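# Pin cable end under gripper finger while lifting reel

## Task

Close one gripper on the reel so that a finger of that gripper presses the cable against it at a spot close to one of the cable's ends. Declare completion only when that single grip keeps the reel still and well above the table, while the second arm touches neither reel nor cable, holds nothing, and contacts the holding arm lightly or not at all.

## Robot and tools

Robot: two six-joint arms, left_arm and right_arm, each ending in a parallel two-finger gripper. The names are labels only and do not match the sides of any camera picture. Four cameras give 504x504 images: cam_high, cam_low, cam_left_wrist, cam_right_wrist, in that order.

Frame: positions in results share one scene frame, in metres. Origin sits on the table surface midway between the arms; +z is up, +x reaches out over the table, and left_arm sits toward +y. Each arm line gives end_effector_position (the point between the finger pads, roughly 1 cm behind the tips) and end_effector_quat_wxyz. Printed positions can be somewhat wrong, more so when the arm is stretched out. In the gripper's own axes the fingers point along +z and move apart along y.

Tool execute_actions, argument actions: a list holding one item or none. An empty list only reports the current state. An item with only steps (1 to 300) is a wait: nothing new is commanded, and it returns when that many control steps (each 1/30 s) have gone by since the previous result, counting your reply time. An item with rows (1 to 15 rows) and optional steps (1 to 15, default 15) is a motion: each row is used for one step, and the final row repeats to fill the remaining steps. Optional pictures (true/false) turns images in the result on or off.

Row layout: one flat list of 14 numbers, each in [-1, 1], covering both arms even if one stays still. Numbers 1 to 6 are left_arm joint offsets in the order waist, shoulder, elbow, wrist pitch, wrist yaw, wrist roll; number 7 is the left gripper opening; numbers 8 to 14 repeat this for right_arm. Joint numbers are scaled offsets, not targets: they are added to the joint angles shown in the latest result that reports them (before any such result in this scene, and for later calls within the same reply, they count from where the arm is when the action begins). They are not added to the previous row. A value of 1.0 equals 1.202 rad for the waist, 1.258 shoulder, 1.238 elbow, 2.073 wrist pitch, 2.022 for both wrist yaw and wrist roll. So an all-zero row pulls the arm back to the reference angles; it is not a pause. Joint ranges in radians: waist -2.618 to 3.054, shoulder 0.000 to 3.142, elbow 0.000 to 3.142, wrist pitch -1.571 to 1.571, wrist yaw -1.571 to 1.571, wrist roll -2.094 to 2.094. Real ends may differ by 0.036 rad either way. A request more than 0.036 rad outside a range gets the whole call refused (nothing is sent); a request beyond the true end is clipped there and the result may say joint sent to its limit, possibly about an earlier action. Lack of that line proves nothing.

Opening number: absolute, not an offset. +1 is fully open, -1 fully closed. Keep sending the closing value on every row to keep a grip.

Motion limits: each step the sent target stays within a lead of the measured angle (waist 0.202, shoulder 0.258, elbow 0.238, wrist pitch 0.573, wrist yaw and roll 0.522 rad), and targets are scaled back if they would move the gripper more than 70 mm from where it is. Big moves therefore need several actions. Friction can leave a joint up to about 0.031 rad short, and tiny commands may not move it at all.

After a reply, arms keep heading to the last row's target while you think or wait, until they all nearly stop or a step is HELD. HELD marks steps where some of your row was withheld; joint command not followed means the clearance check altered or blocked joint targets, with the rest of the row still applied.

Result lines: Joint positions per arm list six angles in radians plus gripper opening in metres (0.093 open to 0.000 closed; about the pad gap when free; on a rigid flat object it settles up to about 12 mm below its width, more on soft, small or round items). Joint velocities follow. grip_measured is the gripper motor on the -1..+1 scale; pads meet near -0.94, and each millimetre of object width adds about 0.0208. Each gripper has a fixed offset up to about 0.02. The motor keeps moving after the pads stop, so contact barely shows. Commanding well below an object's width squeezes harder, up to roughly 50 to 62 N per pad (less on thin parts under about 5 mm). Joint torques come in the same joint order, with fixed offsets, scaling and noise, and are nonzero even in air.

Motor heat: holding loads warms motors. MOTOR HOT appears from 75 °C; at 90 °C that arm stops for 10 s; at 100 °C the arm goes limp and drops. OVER-TEMPERATURE FAULT lines report stops. Avoid long heavy holds.

zoom_image: camera (one of the four names) and region [x0, y0, x1, y1] in pixels of that camera's latest image, top-left is (0, 0), at most 504 by 504; returns an enlarged view.

finished_scene: scene, the number of the current scene. Irreversible; the result tells whether the goal held.

Avoid: dropping or knocking anything off the table, letting the arms collide or press hard on each other, slamming or shoving objects, and jerky or wasteful motion. Loose objects may occasionally get a small external nudge.

Each tool is called after "Emit:" by a JSON object that holds its "fn" and its "kwargs".

## Session

Emit:
{"fn": "execute_actions", "kwargs": {"actions": []}}

Scene clock: 0.00 s of 4800.00 s.
left_arm: end_effector_position=(+0.1240, +0.0502, +0.1515) grip_measured=+1.000 end_effector_quat_wxyz=(+0.331, +0.905, +0.154, -0.218) | right_arm: end_effector_position=(+0.5346, -0.3534, +0.2939) grip_measured=+0.995 end_effector_quat_wxyz=(+0.524, +0.766, +0.350, +0.126)
Joint positions: left_arm=[-0.628  1.304  0.938 -0.862  0.756  1.911  0.093] | right_arm=[-0.079  1.939  1.906 -0.663  0.86   1.943  0.093]
Joint velocities: left_arm=[-0.002  0.007 -0.012  0.007 -0.007 -0.007  0.   ] | right_arm=[ 0.007  0.002 -0.002 -0.066  0.051 -0.007 -0.   ]
Joint torques (N m, as the arm reports them, + toward a larger angle): no reading
Motor temperatures (°C, as the motors report them): left_arm=[28 29 39 44 27 25] | right_arm=[25 28 38 39 25 28]

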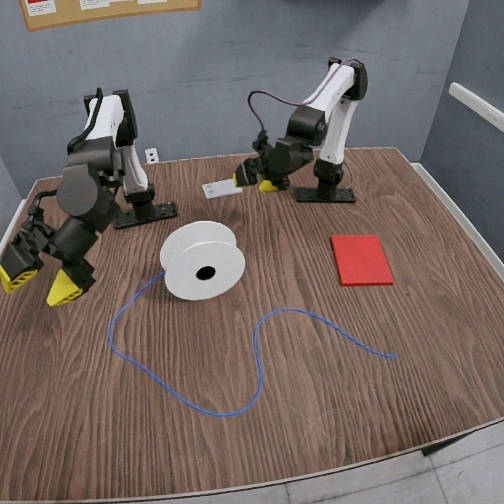

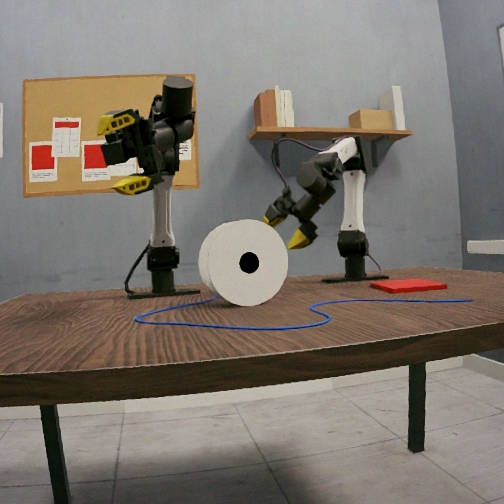

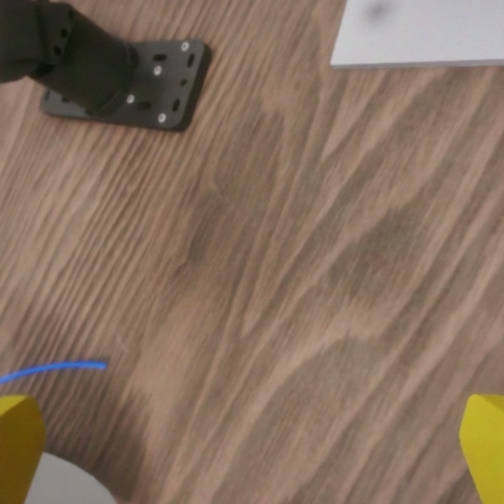

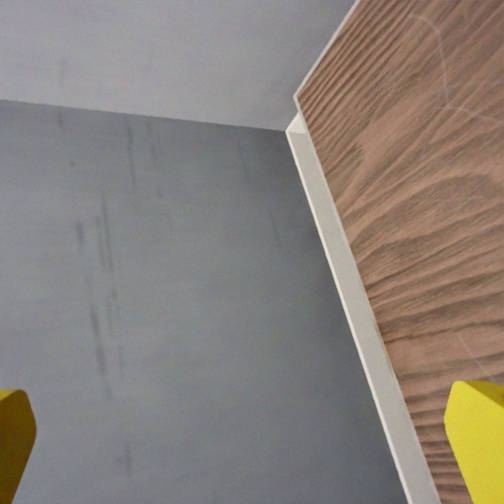

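Emit:
{"fn": "zoom_image", "kwargs": {"camera": "cam_high", "region": [90, 160, 300, 330]}}

Emit:
{"fn": "zoom_image", "kwargs": {"camera": "cam_low", "region": [110, 200, 340, 340]}}

Region (90, 160, 300, 330) of cam_high's 504x504 image, scaled by 2.400, with more detail than that image has; it fills the top 408 rows of this view, and the rest is white.

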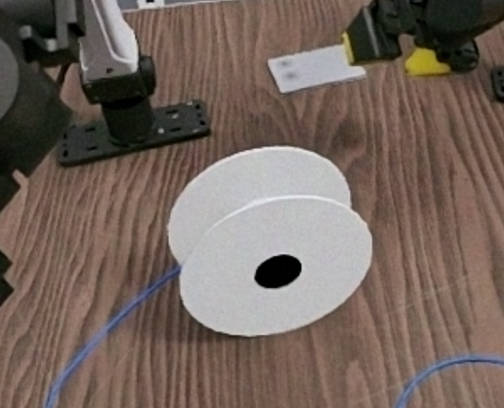

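Region (110, 200, 340, 340) of cam_low's 504x504 image, scaled by 2.191, with more detail than that image has; it fills the top 307 rows of this view, and the rest is white.

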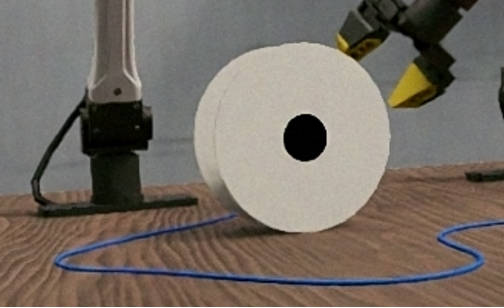

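Emit:
{"fn": "execute_actions", "kwargs": {"actions": [{"rows": [[0.03,0.005,0.003,0.01,0.005,-0.02,1,0.01,-0.02,-0.008,-0.012,-0.015,-0.04,1],[0.08,0.012,0.008,0.022,0.012,-0.05,1,0.025,-0.045,-0.019,-0.03,-0.035,-0.09,1],[0.14,0.022,0.015,0.036,0.022,-0.085,1,0.045,-0.075,-0.032,-0.052,-0.06,-0.15,1],[0.2,0.035,0.024,0.052,0.035,-0.12,1,0.068,-0.11,-0.047,-0.078,-0.09,-0.22,1],[0.26,0.052,0.034,0.07,0.05,-0.16,1,0.093,-0.147,-0.064,-0.106,-0.122,-0.29,1],[0.31,0.072,0.046,0.088,0.066,-0.2,1,0.12,-0.185,-0.082,-0.136,-0.155,-0.36,1],[0.35,0.095,0.059,0.106,0.083,-0.24,1,0.148,-0.224,-0.1,-0.166,-0.189,-0.43,1],[0.385,0.12,0.073,0.124,0.101,-0.28,1,0.176,-0.263,-0.119,-0.197,-0.223,-0.5,1],[0.41,0.146,0.088,0.142,0.119,-0.32,1,0.204,-0.302,-0.138,-0.228,-0.257,-0.57,1],[0.425,0.172,0.103,0.16,0.137,-0.36,1,0.232,-0.34,-0.156,-0.259,-0.291,-0.64,1],[0.434,0.198,0.118,0.176,0.155,-0.4,1,0.259,-0.377,-0.174,-0.289,-0.325,-0.71,1],[0.434,0.223,0.132,0.19,0.173,-0.435,1,0.284,-0.411,-0.19,-0.316,-0.356,-0.78,1],[0.434,0.246,0.145,0.202,0.19,-0.465,1,0.306,-0.441,-0.204,-0.341,-0.384,-0.85,1],[0.434,0.265,0.156,0.212,0.205,-0.49,1,0.325,-0.466,-0.217,-0.362,-0.408,-0.91,1],[0.434,0.277,0.163,0.217,0.215,-0.506,1,0.339,-0.485,-0.226,-0.378,-0.425,-0.961,1]], "steps": 15}], "pictures": false}}

Emit:
{"fn": "execute_actions", "kwargs": {"actions": [{"steps": 30}]}}

Scene clock: 120.50 s of 4800.00 s.
left_arm: end_effector_position=(+0.3209, +0.0940, +0.1785) grip_measured=+1.000 end_effector_quat_wxyz=(+0.424, +0.635, +0.556, -0.328) | right_arm: end_effector_position=(+0.3835, -0.1738, +0.3281) grip_measured=+0.996 end_effector_quat_wxyz=(+0.376, +0.347, +0.851, +0.116)
Joint positions: left_arm=[-0.102  1.599  1.101 -0.52   1.048  1.146  0.093] | right_arm=[ 0.249  1.457  1.725 -1.094  0.352  1.044  0.093]
Joint velocities: left_arm=[-0.017  0.72   0.364  0.74   0.857 -1.678  0.   ] | right_arm=[ 0.662 -1.057 -0.413 -1.223 -1.282 -1.736 -0.   ]
Joint torques (N m, as the arm reports them, + toward a larger angle): left_arm=[-0.56 -7.07  8.23  1.38  0.55 -0.05] | right_arm=[-0.55 -7.19  4.07  1.75  0.21 -0.16]
Motor temperatures (°C, as the motors report them): left_arm=[28 31 46 40 28 25] | right_arm=[25 44 41 39 25 28]
Steps of this call (steps 1 to 180: nothing new was sent; then 114.00 s passed at rest; steps 181 to 195: all 15 steps of this action). Readings (joint positions):
181: left_arm=[-0.624 1.304 0.938 -0.862 0.757 1.907] | right_arm=[-0.079 1.939 1.906 -0.664 0.857 1.933]
182: left_arm=[-0.608 1.304 0.938 -0.859 0.762 1.894] | right_arm=[-0.078 1.935 1.906 -0.669 0.848 1.906]
184: left_arm=[-0.519 1.306 0.938 -0.840 0.782 1.835] | right_arm=[-0.063 1.902 1.884 -0.702 0.806 1.798]
188: left_arm=[-0.253 1.382 0.981 -0.743 0.849 1.622] | right_arm=[0.040 1.751 1.819 -0.837 0.661 1.481]
195: the state above

Scene clock: 121.50 s of 4800.00 s.
left_arm: end_effector_position=(+0.3250, +0.0831, +0.1929) grip_measured=+1.000 end_effector_quat_wxyz=(+0.413, +0.567, +0.578, -0.417) | right_arm: end_effector_position=(+0.2710, -0.1395, +0.2873) grip_measured=+0.996 end_effector_quat_wxyz=(+0.225, -0.224, +0.947, +0.051)
Joint positions: left_arm=[-0.102  1.641  1.114 -0.425  1.178  0.898  0.093] | right_arm=[ 0.321  1.327  1.648 -1.426  0.012  0.013  0.093]
Joint velocities: left_arm=[ 0.002  0.012 -0.017  0.007  0.051 -0.007  0.   ] | right_arm=[ 0.002  0.012 -0.007  0.007 -0.007 -0.007  0.001]
Joint torques (N m, as the arm reports them, + toward a larger angle): left_arm=[-0.57 -7.32  8.81  1.58  0.59 -0.08] | right_arm=[ 0.04 -4.81  4.19  1.44 -0.09 -0.21]
Motor temperatures (°C, as the motors report them): left_arm=[28 31 46 40 28 25] | right_arm=[25 44 41 39 25 28]
Steps of this call (steps 1 to 30: the robot went on to your last target). Readings (joint positions):
1: left_arm=[-0.102 1.619 1.110 -0.497 1.073 1.096] | right_arm=[0.270 1.422 1.711 -1.135 0.305 0.976]
2: left_arm=[-0.102 1.632 1.114 -0.480 1.093 1.056] | right_arm=[0.289 1.391 1.697 -1.178 0.258 0.897]
4: left_arm=[-0.102 1.641 1.114 -0.461 1.121 0.998] | right_arm=[0.314 1.344 1.673 -1.268 0.169 0.704]
8: left_arm=[-0.102 1.641 1.114 -0.439 1.155 0.938] | right_arm=[0.321 1.327 1.654 -1.374 0.074 0.331]
30: the state above

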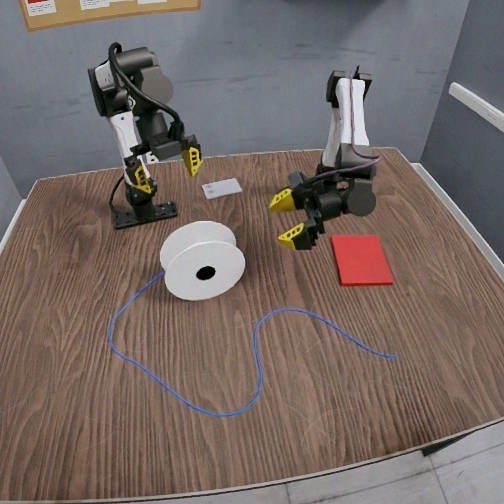

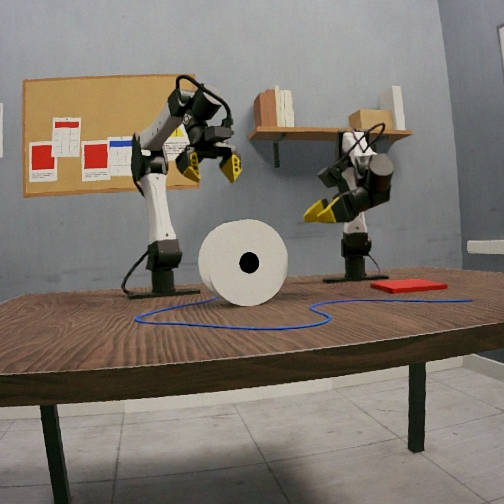

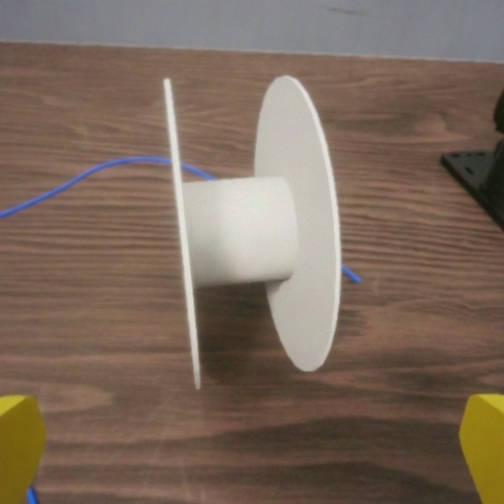

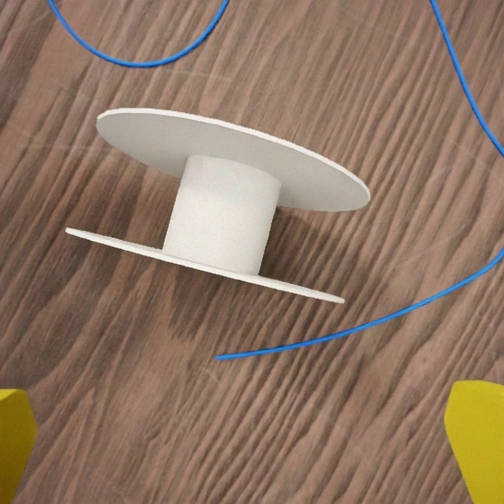

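Emit:
{"fn": "execute_actions", "kwargs": {"actions": [{"rows": [[-0.005,-0.005,-0.006,0.015,-0.008,-0.012,1,0.002,0.004,-0.002,-0.003,-0.002,-0.04,0.9],[-0.012,-0.012,-0.016,0.035,-0.018,-0.03,1,0.004,0.009,-0.005,-0.006,-0.004,-0.09,0.8],[-0.021,-0.021,-0.03,0.06,-0.03,-0.052,1,0.006,0.016,-0.009,-0.01,-0.006,-0.15,0.7],[-0.031,-0.032,-0.047,0.087,-0.043,-0.075,1,0.008,0.024,-0.014,-0.015,-0.008,-0.215,0.6],[-0.042,-0.043,-0.066,0.115,-0.057,-0.1,1,0.01,0.032,-0.019,-0.02,-0.01,-0.28,0.5],[-0.054,-0.055,-0.087,0.143,-0.071,-0.124,1,0.012,0.041,-0.024,-0.025,-0.012,-0.345,0.4],[-0.066,-0.068,-0.109,0.171,-0.085,-0.148,1,0.014,0.05,-0.029,-0.03,-0.012,-0.41,0.3],[-0.079,-0.081,-0.132,0.198,-0.098,-0.171,1,0.016,0.059,-0.034,-0.035,-0.012,-0.475,0.2],[-0.092,-0.094,-0.155,0.222,-0.11,-0.192,1,0.018,0.068,-0.039,-0.04,-0.012,-0.54,0.1],[-0.105,-0.107,-0.178,0.243,-0.12,-0.21,1,0.02,0.077,-0.044,-0.045,-0.012,-0.605,0.0],[-0.117,-0.12,-0.201,0.26,-0.129,-0.225,1,0.021,0.085,-0.049,-0.05,-0.012,-0.665,-0.1],[-0.129,-0.132,-0.224,0.274,-0.136,-0.237,1,0.022,0.092,-0.054,-0.054,-0.012,-0.72,-0.2],[-0.14,-0.143,-0.246,0.284,-0.141,-0.246,1,0.023,0.098,-0.058,-0.057,-0.012,-0.765,-0.3],[-0.148,-0.152,-0.265,0.289,-0.143,-0.25,1,0.023,0.103,-0.061,-0.059,-0.012,-0.8,-0.3],[-0.154,-0.158,-0.28,0.291,-0.144,-0.252,1,0.023,0.107,-0.063,-0.06,-0.012,-0.827,-0.3]], "steps": 15}], "pictures": false}}

Emit:
{"fn": "execute_actions", "kwargs": {"actions": [{"steps": 24}]}}

Scene clock: 233.60 s of 4800.00 s.
left_arm: end_effector_position=(+0.2984, +0.0475, +0.1845) grip_measured=+1.000 end_effector_quat_wxyz=(+0.442, +0.533, +0.612, -0.382) | right_arm: end_effector_position=(+0.2619, -0.1366, +0.2369) grip_measured=-0.295 end_effector_quat_wxyz=(-0.107, +0.737, -0.667, +0.038)
Joint positions: left_arm=[-0.268  1.474  0.835  0.061  0.951  0.491  0.093] | right_arm=[ 0.339  1.438  1.596 -1.502  0.    -1.172  0.031]
Joint velocities: left_arm=[-0.305 -0.33  -0.701  0.652 -0.388 -0.623  0.   ] | right_arm=[ 0.012  0.266 -0.154 -0.242 -0.051 -2.747 -0.005]
Joint torques (N m, as the arm reports them, + toward a larger angle): left_arm=[-0.24 -7.51  5.42  2.07  0.11 -0.08] | right_arm=[ 0.41 -5.45  4.6   0.91 -0.14 -0.12]
Motor temperatures (°C, as the motors report them): left_arm=[28 35 52 40 29 25] | right_arm=[25 33 37 35 25 28]
Steps of this call (steps 1 to 15: the robot went on to your last target; steps 16 to 200: nothing new was sent; then 104.93 s passed at rest; steps 201 to 215: all 15 steps of this action). Readings (joint positions):
201: left_arm=[-0.102 1.641 1.114 -0.423 1.177 0.896] | right_arm=[0.321 1.327 1.648 -1.427 0.012 0.001]
202: left_arm=[-0.103 1.641 1.114 -0.415 1.174 0.888] | right_arm=[0.321 1.327 1.648 -1.427 0.012 -0.025]
204: left_arm=[-0.111 1.637 1.106 -0.371 1.154 0.852] | right_arm=[0.321 1.328 1.648 -1.428 0.012 -0.132]
208: left_arm=[-0.161 1.585 1.026 -0.212 1.079 0.721] | right_arm=[0.325 1.353 1.646 -1.447 0.006 -0.488]
215: the state above

Scene clock: 234.40 s of 4800.00 s.
left_arm: end_effector_position=(+0.3016, +0.0450, +0.1854) grip_measured=+1.000 end_effector_quat_wxyz=(+0.456, +0.510, +0.624, -0.377) | right_arm: end_effector_position=(+0.2556, -0.1396, +0.2293) grip_measured=-0.298 end_effector_quat_wxyz=(-0.073, +0.875, -0.476, +0.046)
Joint positions: left_arm=[-0.285  1.459  0.792  0.166  0.899  0.399  0.093] | right_arm=[ 0.339  1.452  1.587 -1.533 -0.001 -1.646  0.031]
Joint velocities: left_arm=[ 0.002 -0.007 -0.007  0.037  0.022 -0.051  0.   ] | right_arm=[ 0.007 -0.007 -0.017  0.007  0.007 -0.022  0.   ]
Joint torques (N m, as the arm reports them, + toward a larger angle): left_arm=[-0.5  -7.88  5.52  2.23  0.08 -0.09] | right_arm=[ 0.33 -5.37  4.46  0.71 -0.14 -0.19]
Motor temperatures (°C, as the motors report them): left_arm=[28 35 52 40 29 25] | right_arm=[25 33 37 35 25 28]
Steps of this call (steps 1 to 24: the robot went on to your last target). Readings (joint positions):
1: left_arm=[-0.277 1.465 0.815 0.081 0.942 0.473] | right_arm=[0.339 1.445 1.591 -1.509 -0.000 -1.265]
2: left_arm=[-0.282 1.460 0.803 0.095 0.936 0.458] | right_arm=[0.339 1.450 1.588 -1.514 -0.000 -1.342]
4: left_arm=[-0.285 1.459 0.793 0.116 0.923 0.437] | right_arm=[0.339 1.452 1.587 -1.521 -0.000 -1.453]
8: left_arm=[-0.285 1.459 0.792 0.146 0.908 0.414] | right_arm=[0.339 1.452 1.587 -1.529 -0.001 -1.569]
24: the state above

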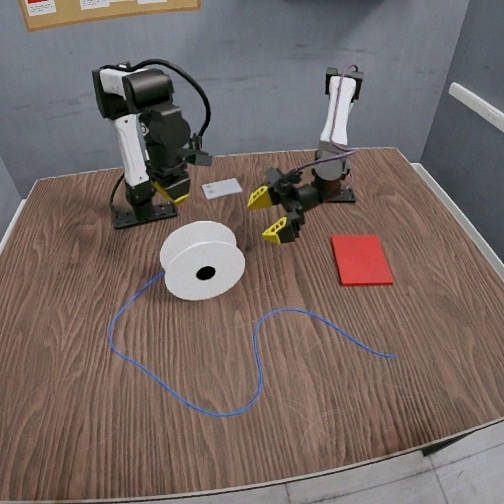

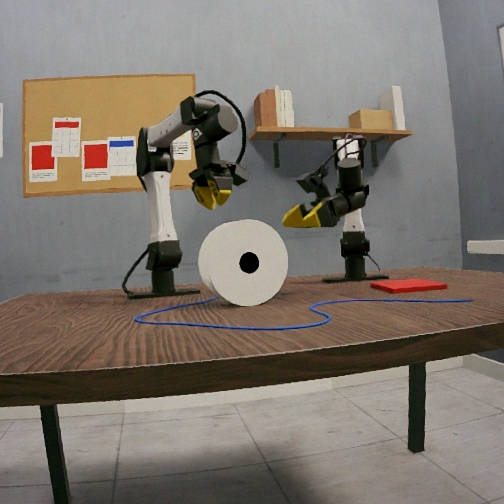

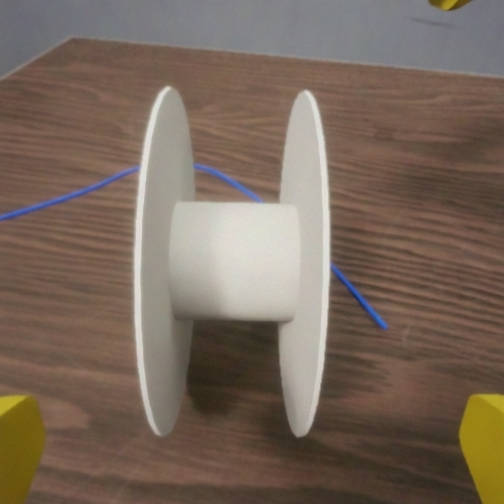

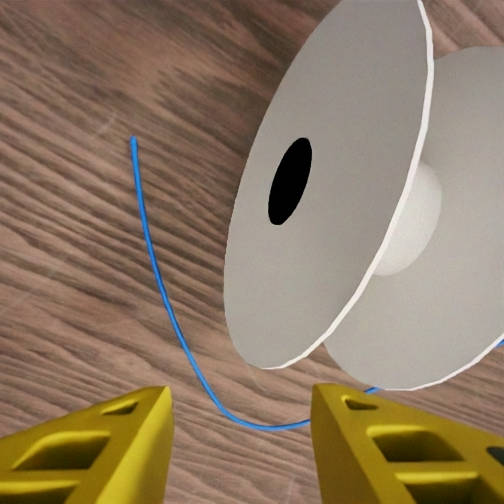

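Emit:
{"fn": "zoom_image", "kwargs": {"camera": "cam_low", "region": [130, 90, 390, 310]}}

Emit:
{"fn": "zoom_image", "kwargs": {"camera": "cam_high", "region": [100, 60, 340, 300]}}

Region (130, 90, 390, 310) of cam_low's 504x504 image, scaled by 1.938, with more detail than that image has; it fills the top 426 rows of this view, and the rest is white.

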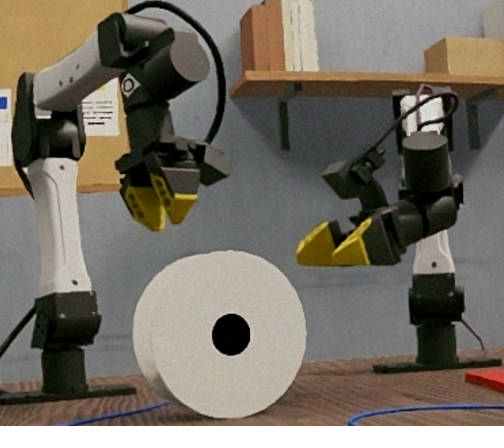

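Region (100, 60, 340, 300) of cam_high's 504x504 image, scaled by 2.100, with more detail than that image has.

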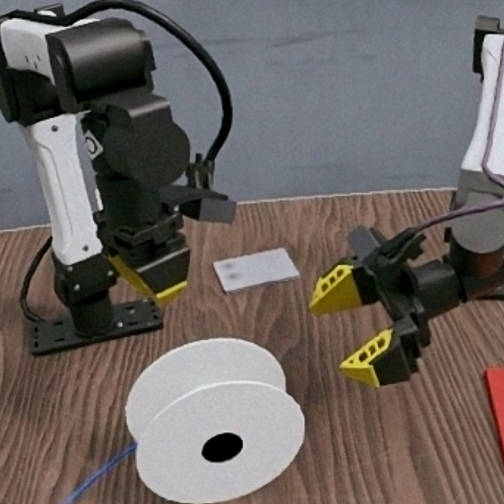

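Emit:
{"fn": "execute_actions", "kwargs": {"actions": [{"rows": [[0,0,0,0,0,0,1,0.006,-0.006,-0.015,0.012,0.01,0.006,-0.4],[0,0,0,0,0,0,1,0.015,-0.014,-0.04,0.03,0.024,0.015,-0.45],[0,0,0,0,0,0,1,0.027,-0.024,-0.075,0.053,0.04,0.026,-0.45],[0,0,0,0,0,0,1,0.04,-0.035,-0.118,0.08,0.057,0.038,-0.45],[0,0,0,0,0,0,1,0.054,-0.046,-0.166,0.109,0.074,0.05,-0.45],[0,0,0,0,0,0,1,0.069,-0.057,-0.218,0.139,0.091,0.061,-0.45],[0,0,0,0,0,0,1,0.084,-0.068,-0.272,0.17,0.107,0.072,-0.45],[0,0,0,0,0,0,1,0.099,-0.079,-0.328,0.201,0.121,0.082,-0.45],[0,0,0,0,0,0,1,0.114,-0.089,-0.385,0.232,0.133,0.09,-0.45],[0,0,0,0,0,0,1,0.128,-0.098,-0.442,0.262,0.142,0.097,-0.45],[0,0,0,0,0,0,1,0.141,-0.105,-0.499,0.29,0.149,0.101,-0.45],[0,0,0,0,0,0,1,0.153,-0.111,-0.555,0.315,0.153,0.104,-0.45],[0,0,0,0,0,0,1,0.163,-0.115,-0.61,0.337,0.155,0.105,-0.45],[0,0,0,0,0,0,1,0.17,-0.117,-0.658,0.354,0.155,0.105,-0.45],[0,0,0,0,0,0,1,0.174,-0.117,-0.696,0.366,0.155,0.105,-0.45]], "steps": 15}], "pictures": false}}

Emit:
{"fn": "execute_actions", "kwargs": {"actions": [{"steps": 24}]}}

Scene clock: 337.13 s of 4800.00 s.
left_arm: end_effector_position=(+0.3017, +0.0450, +0.1855) grip_measured=+1.000 end_effector_quat_wxyz=(+0.456, +0.510, +0.624, -0.377) | right_arm: end_effector_position=(+0.2270, -0.1541, +0.0717) grip_measured=-0.448 end_effector_quat_wxyz=(-0.005, +0.870, -0.473, +0.139)
Joint positions: left_arm=[-0.285  1.459  0.792  0.166  0.899  0.399  0.093] | right_arm=[ 0.527  1.33   0.838 -0.962  0.255 -1.474  0.024]
Joint velocities: left_arm=[-0.002 -0.007  0.002  0.095 -0.037 -0.022  0.   ] | right_arm=[ 0.261 -0.051 -1.756  1.165  0.198  0.286  0.   ]
Joint torques (N m, as the arm reports them, + toward a larger angle): left_arm=[-0.26 -6.59  7.24  2.09  0.2   0.02] | right_arm=[-0.16 -7.34  5.48  0.83  0.34  0.05]
Motor temperatures (°C, as the motors report them): left_arm=[28 37 46 44 28 25] | right_arm=[25 33 37 32 25 28]
Steps of this call (steps 1 to 30: the robot went on to your last target; steps 31 to 210: nothing new was sent; then 95.23 s passed at rest; steps 211 to 225: all 15 steps of this action). Readings (joint positions):
211: left_arm=[-0.285 1.459 0.792 0.166 0.899 0.399] | right_arm=[0.339 1.452 1.587 -1.532 -0.000 -1.648]
212: left_arm=[-0.285 1.459 0.792 0.166 0.899 0.399] | right_arm=[0.340 1.451 1.583 -1.525 0.005 -1.644]
214: left_arm=[-0.285 1.459 0.792 0.166 0.899 0.399] | right_arm=[0.353 1.436 1.538 -1.480 0.032 -1.627]
218: left_arm=[-0.285 1.459 0.792 0.166 0.899 0.399] | right_arm=[0.417 1.384 1.321 -1.318 0.124 -1.565]
225: the state above

Scene clock: 337.93 s of 4800.00 s.
left_arm: end_effector_position=(+0.3017, +0.0450, +0.1855) grip_measured=+1.000 end_effector_quat_wxyz=(+0.456, +0.510, +0.624, -0.377) | right_arm: end_effector_position=(+0.2353, -0.1534, +0.0512) grip_measured=-0.448 end_effector_quat_wxyz=(-0.032, +0.858, -0.484, +0.172)
Joint positions: left_arm=[-0.285  1.459  0.792  0.166  0.899  0.399  0.093] | right_arm=[ 0.539  1.323  0.729 -0.79   0.3   -1.445  0.024]
Joint velocities: left_arm=[-0.027  0.002 -0.007 -0.022  0.022 -0.081  0.   ] | right_arm=[ 0.012 -0.022  0.007  0.037 -0.066 -0.066 -0.001]
Joint torques (N m, as the arm reports them, + toward a larger angle): left_arm=[-0.24 -6.59  7.23  2.09  0.2   0.02] | right_arm=[ 0.28 -6.94  5.64  1.13  0.31  0.04]
Motor temperatures (°C, as the motors report them): left_arm=[28 37 46 44 28 25] | right_arm=[25 33 37 32 25 28]
Steps of this call (steps 1 to 24: the robot went on to your last target). Readings (joint positions):
1: left_arm=[-0.285 1.459 0.792 0.166 0.899 0.399] | right_arm=[0.534 1.330 0.788 -0.932 0.262 -1.468]
2: left_arm=[-0.285 1.459 0.792 0.166 0.899 0.399] | right_arm=[0.538 1.330 0.753 -0.915 0.268 -1.463]
4: left_arm=[-0.285 1.459 0.792 0.166 0.899 0.399] | right_arm=[0.539 1.330 0.729 -0.891 0.278 -1.457]
8: left_arm=[-0.285 1.459 0.792 0.166 0.899 0.399] | right_arm=[0.539 1.325 0.729 -0.830 0.291 -1.450]
24: the state above

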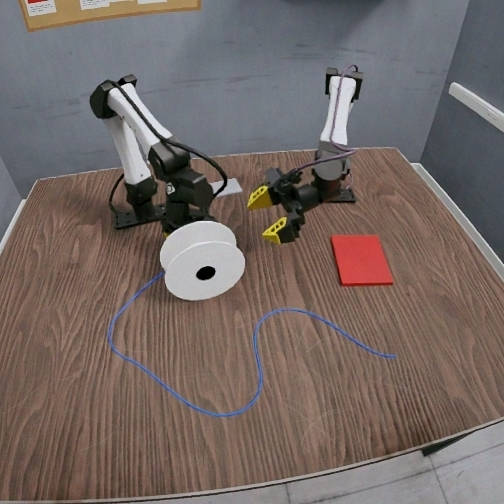

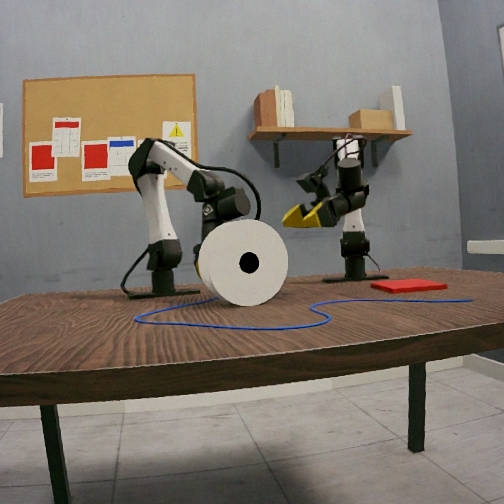

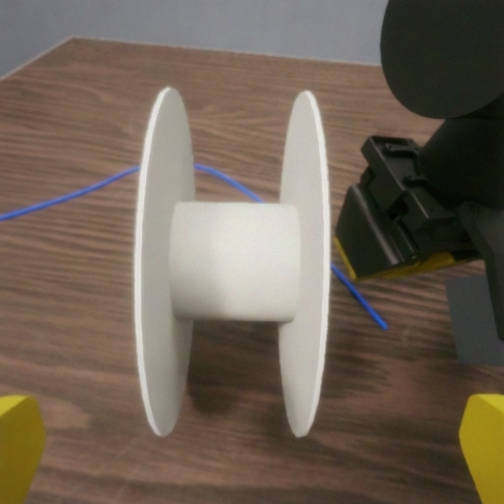

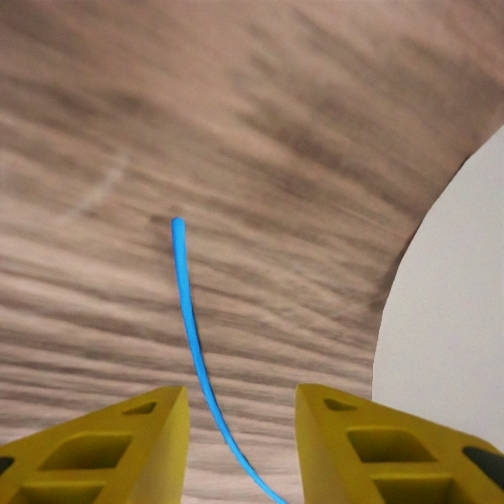

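Emit:
{"fn": "execute_actions", "kwargs": {"actions": [{"rows": [[0,0,0,0,0,0,1,0.006,0.002,-0.004,0.008,0,0.004,-0.45],[0,0,0,0,0,0,1,0.012,0.004,-0.01,0.017,0,0.008,-0.45],[0,0,0,0,0,0,1,0.018,0.006,-0.017,0.026,0,0.012,-0.45],[0,0,0,0,0,0,1,0.024,0.008,-0.025,0.035,0,0.016,-0.45],[0,0,0,0,0,0,1,0.03,0.01,-0.033,0.044,0,0.02,-0.45],[0,0,0,0,0,0,1,0.035,0.012,-0.042,0.053,0,0.024,-0.45],[0,0,0,0,0,0,1,0.039,0.014,-0.051,0.061,0,0.027,-0.45],[0,0,0,0,0,0,1,0.042,0.016,-0.06,0.068,0,0.027,-0.45],[0,0,0,0,0,0,1,0.042,0.018,-0.069,0.074,0,0.027,-0.45],[0,0,0,0,0,0,1,0.042,0.02,-0.078,0.079,0,0.027,-0.45],[0,0,0,0,0,0,1,0.042,0.022,-0.087,0.082,0,0.027,-0.45],[0,0,0,0,0,0,1,0.042,0.024,-0.095,0.084,0,0.027,-0.45],[0,0,0,0,0,0,1,0.042,0.026,-0.102,0.084,0,0.027,-0.45],[0,0,0,0,0,0,1,0.042,0.027,-0.107,0.084,0,0.027,-0.45],[0,0,0,0,0,0,1,0.042,0.028,-0.109,0.084,0,0.027,-0.45]], "steps": 15}], "pictures": false}}

Emit:
{"fn": "execute_actions", "kwargs": {"actions": [{"steps": 15}]}}

Scene clock: 391.07 s of 4800.00 s.
left_arm: end_effector_position=(+0.3017, +0.0450, +0.1855) grip_measured=+1.000 end_effector_quat_wxyz=(+0.456, +0.510, +0.624, -0.377) | right_arm: end_effector_position=(+0.2283, -0.1469, +0.0264) grip_measured=-0.448 end_effector_quat_wxyz=(-0.050, +0.856, -0.484, +0.174)
Joint positions: left_arm=[-0.285  1.459  0.792  0.166  0.899  0.399  0.093] | right_arm=[ 0.579  1.335  0.625 -0.65   0.3   -1.404  0.024]
Joint velocities: left_arm=[ 0.017  0.007 -0.012  0.007  0.007  0.022  0.   ] | right_arm=[ 0.002  0.1   -0.217  0.022  0.037  0.007 -0.   ]
Joint torques (N m, as the arm reports them, + toward a larger angle): left_arm=[-0.26 -6.6   7.23  2.09  0.2   0.01] | right_arm=[ 0.29 -3.42  4.41  1.24  0.17  0.06]
Motor temperatures (°C, as the motors report them): left_arm=[27 36 48 45 28 25] | right_arm=[25 35 38 31 25 28]
Steps of this call (steps 1 to 15: the robot went on to your last target; steps 16 to 200: nothing new was sent; then 45.97 s passed at rest; steps 201 to 215: all 15 steps of this action). Readings (joint positions):
201: left_arm=[-0.285 1.459 0.792 0.166 0.899 0.399] | right_arm=[0.539 1.323 0.729 -0.789 0.300 -1.444]
202: left_arm=[-0.285 1.459 0.792 0.166 0.899 0.399] | right_arm=[0.539 1.323 0.729 -0.788 0.300 -1.443]
204: left_arm=[-0.285 1.459 0.792 0.166 0.899 0.399] | right_arm=[0.544 1.323 0.729 -0.775 0.300 -1.438]
208: left_arm=[-0.285 1.459 0.792 0.166 0.899 0.399] | right_arm=[0.571 1.323 0.701 -0.715 0.300 -1.419]
215: the state above

Scene clock: 391.57 s of 4800.00 s.
left_arm: end_effector_position=(+0.3017, +0.0450, +0.1855) grip_measured=+1.000 end_effector_quat_wxyz=(+0.456, +0.510, +0.624, -0.377) | right_arm: end_effector_position=(+0.2281, -0.1470, +0.0229) grip_measured=-0.448 end_effector_quat_wxyz=(-0.051, +0.855, -0.486, +0.175)
Joint positions: left_arm=[-0.285  1.459  0.792  0.166  0.899  0.399  0.093] | right_arm=[ 0.579  1.34   0.613 -0.632  0.3   -1.401  0.024]
Joint velocities: left_arm=[-0.002 -0.002 -0.012  0.037  0.007 -0.095  0.   ] | right_arm=[-0.002  0.012 -0.002  0.037  0.022  0.022  0.   ]
Joint torques (N m, as the arm reports them, + toward a larger angle): left_arm=[-0.26 -6.58  7.25  2.09  0.2   0.01] | right_arm=[ 0.3  -3.37  4.29  1.18  0.17  0.04]
Motor temperatures (°C, as the motors report them): left_arm=[27 36 48 45 28 25] | right_arm=[25 35 38 31 25 28]
Steps of this call (steps 1 to 15: the robot went on to your last target). Readings (joint positions):
1: left_arm=[-0.285 1.459 0.792 0.166 0.899 0.399] | right_arm=[0.579 1.338 0.620 -0.648 0.300 -1.403]
2: left_arm=[-0.285 1.459 0.792 0.166 0.899 0.399] | right_arm=[0.579 1.340 0.616 -0.648 0.300 -1.403]
4: left_arm=[-0.285 1.459 0.792 0.166 0.899 0.399] | right_arm=[0.579 1.340 0.613 -0.645 0.300 -1.402]
8: left_arm=[-0.285 1.459 0.792 0.166 0.899 0.399] | right_arm=[0.579 1.340 0.613 -0.636 0.300 -1.401]
15: the state above

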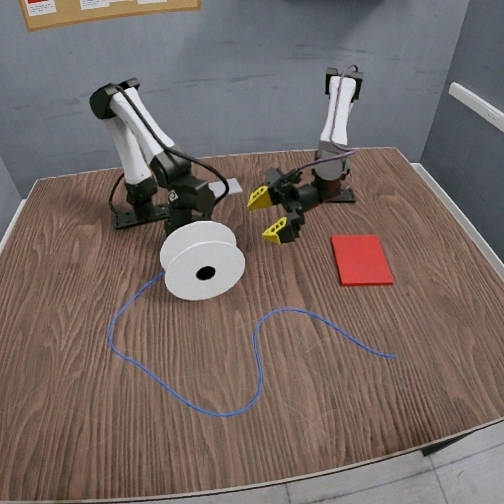

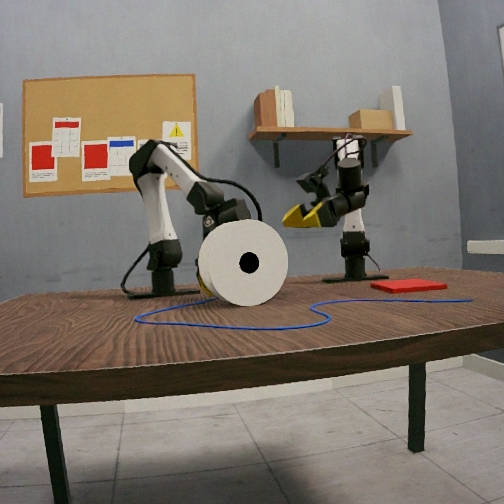

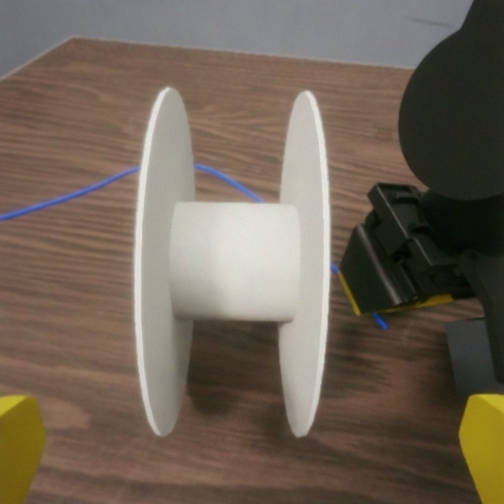

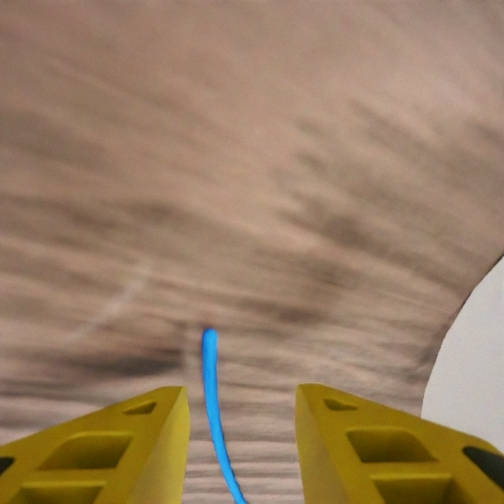

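Emit:
{"fn": "execute_actions", "kwargs": {"actions": [{"rows": [[0,0,0,0,0,0,1,0,0.014,-0.015,0.008,0,0,-0.45],[0,0,0,0,0,0,1,0,0.017,-0.018,0.011,0,0,-0.45],[0,0,0,0,0,0,1,0,0.02,-0.021,0.014,0,0,-0.45],[0,0,0,0,0,0,1,0,0.023,-0.024,0.017,0,0,-0.45],[0,0,0,0,0,0,1,0,0.026,-0.027,0.02,0,0,-0.45],[0,0,0,0,0,0,1,0,0.029,-0.03,0.022,0,0,-0.45],[0,0,0,0,0,0,1,0,0.032,-0.033,0.0236,0,0,-0.45],[0,0,0,0,0,0,1,0,0.035,-0.0355,0.0236,0,0,-0.45],[0,0,0,0,0,0,1,0,0.0366,-0.0355,0.0236,0,0,-0.45]], "steps": 15}], "pictures": false}}

Emit:
{"fn": "execute_actions", "kwargs": {"actions": [{"steps": 10}]}}

Scene clock: 420.33 s of 4800.00 s.
left_arm: end_effector_position=(+0.3017, +0.0450, +0.1855) grip_measured=+1.000 end_effector_quat_wxyz=(+0.456, +0.510, +0.624, -0.377) | right_arm: end_effector_position=(+0.2258, -0.1491, +0.0130) grip_measured=-0.448 end_effector_quat_wxyz=(-0.043, +0.856, -0.485, +0.172)
Joint positions: left_arm=[-0.285  1.459  0.792  0.166  0.899  0.399  0.093] | right_arm=[ 0.579  1.367  0.592 -0.6    0.3   -1.4    0.024]
Joint velocities: left_arm=[ 0.002 -0.012 -0.017 -0.037 -0.037 -0.037  0.   ] | right_arm=[-0.002 -0.007  0.012  0.037 -0.066 -0.051 -0.001]
Joint torques (N m, as the arm reports them, + toward a larger angle): left_arm=[-0.24 -6.61  7.23  2.09  0.2   0.01] | right_arm=[-0.49 -3.31  3.94  1.18  0.17 -0.06]
Motor temperatures (°C, as the motors report them): left_arm=[27 35 49 45 28 25] | right_arm=[25 33 37 31 25 28]
Steps of this call (steps 1 to 15: the robot went on to your last target; steps 16 to 200: nothing new was sent; then 21.60 s passed at rest; steps 201 to 215: all 15 steps of this action). Readings (joint positions):
201: left_arm=[-0.285 1.459 0.792 0.166 0.899 0.399] | right_arm=[0.579 1.340 0.613 -0.630 0.300 -1.400]
202: left_arm=[-0.285 1.459 0.792 0.166 0.899 0.399] | right_arm=[0.579 1.340 0.613 -0.630 0.300 -1.400]
204: left_arm=[-0.285 1.459 0.792 0.166 0.899 0.399] | right_arm=[0.579 1.340 0.613 -0.625 0.300 -1.400]
208: left_arm=[-0.285 1.459 0.792 0.166 0.899 0.399] | right_arm=[0.579 1.355 0.605 -0.604 0.300 -1.400]
215: the state above

Scene clock: 420.67 s of 4800.00 s.
left_arm: end_effector_position=(+0.3017, +0.0450, +0.1855) grip_measured=+1.000 end_effector_quat_wxyz=(+0.456, +0.510, +0.624, -0.377) | right_arm: end_effector_position=(+0.2258, -0.1491, +0.0130) grip_measured=-0.448 end_effector_quat_wxyz=(-0.043, +0.856, -0.485, +0.172)
Joint positions: left_arm=[-0.285  1.459  0.792  0.166  0.899  0.399  0.093] | right_arm=[ 0.579  1.367  0.592 -0.6    0.3   -1.4    0.024]
Joint velocities: left_arm=[ 0.017  0.017 -0.007  0.007 -0.022  0.022  0.   ] | right_arm=[-0.007 -0.007  0.002 -0.007  0.022 -0.037 -0.   ]
Joint torques (N m, as the arm reports them, + toward a larger angle): left_arm=[-0.26 -6.61  7.23  2.09  0.2   0.02] | right_arm=[-0.45 -3.29  3.94  1.18  0.18 -0.06]
Motor temperatures (°C, as the motors report them): left_arm=[27 35 49 45 28 25] | right_arm=[25 33 37 31 25 28]
Steps of this call (steps 1 to 10: the robot went on to your last target). Readings (joint positions):
1: left_arm=[-0.285 1.459 0.792 0.166 0.899 0.399] | right_arm=[0.579 1.367 0.592 -0.600 0.300 -1.400]
2: left_arm=[-0.285 1.459 0.792 0.166 0.899 0.399] | right_arm=[0.579 1.367 0.592 -0.600 0.300 -1.400]
4: left_arm=[-0.285 1.459 0.792 0.166 0.899 0.399] | right_arm=[0.579 1.367 0.592 -0.600 0.300 -1.400]
8: left_arm=[-0.285 1.459 0.792 0.166 0.899 0.399] | right_arm=[0.579 1.367 0.592 -0.600 0.300 -1.400]
10: the state above

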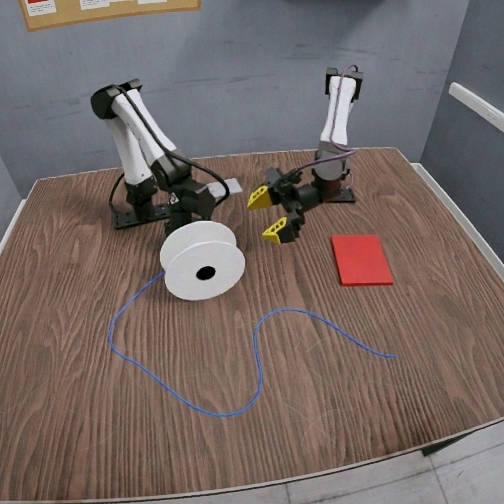

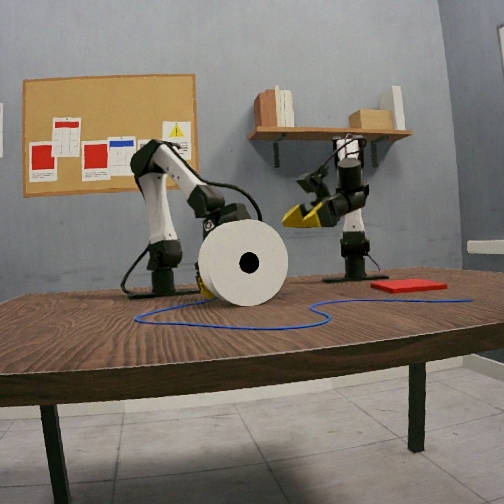

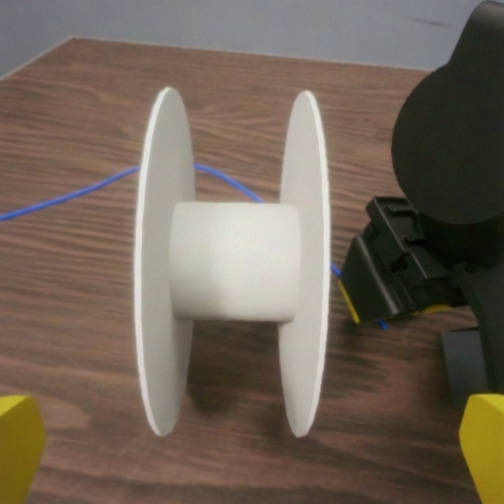

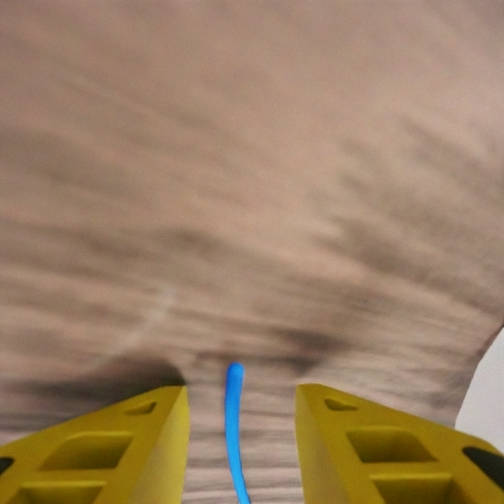

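Emit:
{"fn": "execute_actions", "kwargs": {"actions": [{"rows": [[0,0,0,0,0,0,1,0,0.015,-0.018,0.008,0,0,-0.55],[0,0,0,0,0,0,1,0,0.017,-0.019,0.01,0,0,-0.63],[0,0,0,0,0,0,1,0,0.019,-0.021,0.012,0,0,-0.7],[0,0,0,0,0,0,1,0,0.021,-0.023,0.015,0,0,-0.72],[0,0,0,0,0,0,1,0,0.022,-0.024,0.015,0,0,-0.72],[0,0,0,0,0,0,1,0,0.022,-0.024,0.015,0,0,-0.72],[0,0,0,0,0,0,1,0,0.022,-0.024,0.015,0,0,-0.72],[0,0,0,0,0,0,1,0,0.022,-0.024,0.015,0,0,-0.72],[0,0,0,0,0,0,1,0,0.022,-0.024,0.015,0,0,-0.76],[0,0,0,0,0,0,1,0,0.022,-0.024,0.015,0,0,-0.8],[0,0,0,0,0,0,1,0,0.022,-0.024,0.015,0,0,-0.84],[0,0,0,0,0,0,1,0,0.022,-0.024,0.015,0,0,-0.88],[0,0,0,0,0,0,1,0,0.022,-0.024,0.015,0,0,-0.92],[0,0,0,0,0,0,1,0,0.022,-0.024,0.015,0,0,-0.96],[0,0,0,0,0,0,1,0,0.022,-0.024,0.015,0,0,-1]], "steps": 15}], "pictures": false}}

Emit:
{"fn": "execute_actions", "kwargs": {"actions": [{"steps": 10}]}}

Scene clock: 440.30 s of 4800.00 s.
left_arm: end_effector_position=(+0.3017, +0.0450, +0.1855) grip_measured=+1.000 end_effector_quat_wxyz=(+0.456, +0.510, +0.624, -0.377) | right_arm: end_effector_position=(+0.2285, -0.1467, +0.0137) grip_measured=-0.975 end_effector_quat_wxyz=(-0.050, +0.855, -0.486, +0.174)
Joint positions: left_arm=[-0.285  1.459  0.792  0.166  0.899  0.399  0.093] | right_arm=[ 0.579  1.367  0.592 -0.585  0.3   -1.4    0.   ]
Joint velocities: left_arm=[0.002 0.022 0.007 0.022 0.022 0.007 0.   ] | right_arm=[-0.012  0.002  0.017  0.007  0.037 -0.095  0.   ]
Joint torques (N m, as the arm reports them, + toward a larger angle): left_arm=[-0.26 -6.6   7.25  2.09  0.2   0.01] | right_arm=[-0.48 -2.55  3.45  1.16  0.18 -0.05]
Motor temperatures (°C, as the motors report them): left_arm=[27 35 49 45 28 25] | right_arm=[25 33 36 31 25 28]
Steps of this call (steps 1 to 15: the robot went on to your last target; steps 16 to 200: nothing new was sent; then 12.47 s passed at rest; steps 201 to 215: all 15 steps of this action). Readings (joint positions):
201: left_arm=[-0.285 1.459 0.792 0.166 0.899 0.399] | right_arm=[0.579 1.367 0.592 -0.600 0.300 -1.400]
202: left_arm=[-0.285 1.459 0.792 0.166 0.899 0.399] | right_arm=[0.579 1.367 0.592 -0.600 0.300 -1.400]
204: left_arm=[-0.285 1.459 0.792 0.166 0.899 0.399] | right_arm=[0.579 1.367 0.592 -0.596 0.300 -1.400]
208: left_arm=[-0.285 1.459 0.792 0.166 0.899 0.399] | right_arm=[0.579 1.367 0.592 -0.588 0.300 -1.400]
215: the state above

Scene clock: 440.63 s of 4800.00 s.
left_arm: end_effector_position=(+0.3017, +0.0450, +0.1855) grip_measured=+1.000 end_effector_quat_wxyz=(+0.456, +0.510, +0.624, -0.377) | right_arm: end_effector_position=(+0.2286, -0.1466, +0.0137) grip_measured=-0.993 end_effector_quat_wxyz=(-0.050, +0.855, -0.486, +0.174)
Joint positions: left_arm=[-0.285  1.459  0.792  0.166  0.899  0.399  0.093] | right_arm=[ 0.579  1.367  0.592 -0.584  0.3   -1.4    0.   ]
Joint velocities: left_arm=[-0.012 -0.007  0.002  0.022  0.007  0.037  0.   ] | right_arm=[-0.007 -0.012 -0.007 -0.007 -0.022 -0.037  0.   ]
Joint torques (N m, as the arm reports them, + toward a larger angle): left_arm=[-0.26 -6.61  7.24  2.09  0.2   0.01] | right_arm=[-0.45 -2.54  3.46  1.18  0.17 -0.05]
Motor temperatures (°C, as the motors report them): left_arm=[27 35 49 45 28 25] | right_arm=[25 33 36 31 25 28]
Steps of this call (steps 1 to 10: the robot went on to your last target). Readings (joint positions):
1: left_arm=[-0.285 1.459 0.792 0.166 0.899 0.399] | right_arm=[0.579 1.367 0.592 -0.585 0.300 -1.400]
2: left_arm=[-0.285 1.459 0.792 0.166 0.899 0.399] | right_arm=[0.579 1.367 0.592 -0.585 0.300 -1.400]
4: left_arm=[-0.285 1.459 0.792 0.166 0.899 0.399] | right_arm=[0.579 1.367 0.592 -0.584 0.300 -1.400]
8: left_arm=[-0.285 1.459 0.792 0.166 0.899 0.399] | right_arm=[0.579 1.367 0.592 -0.584 0.300 -1.400]
10: the state above

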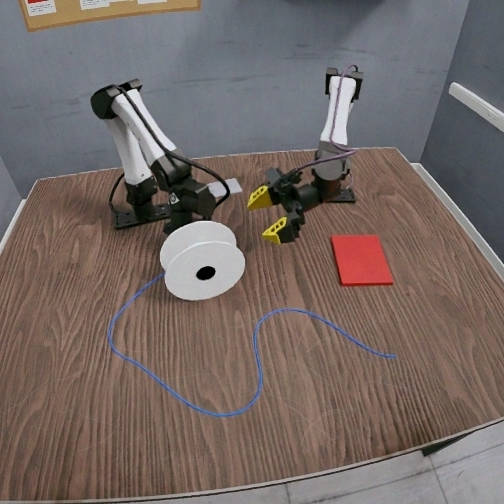

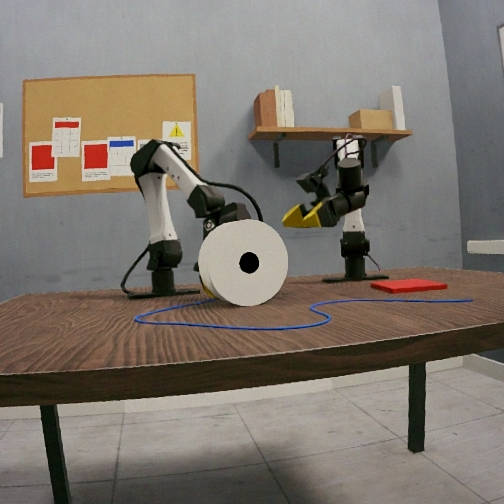

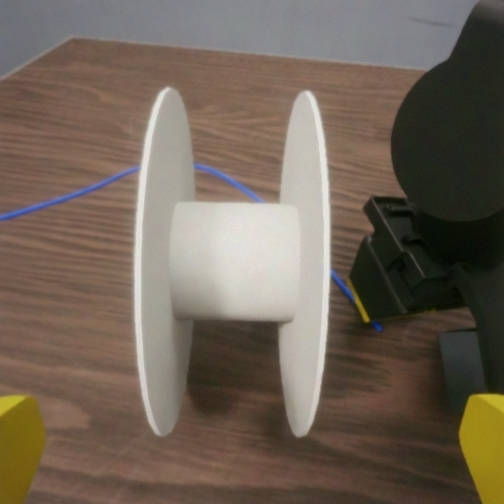

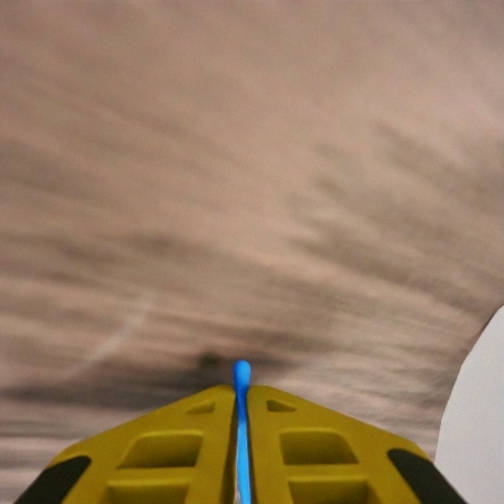

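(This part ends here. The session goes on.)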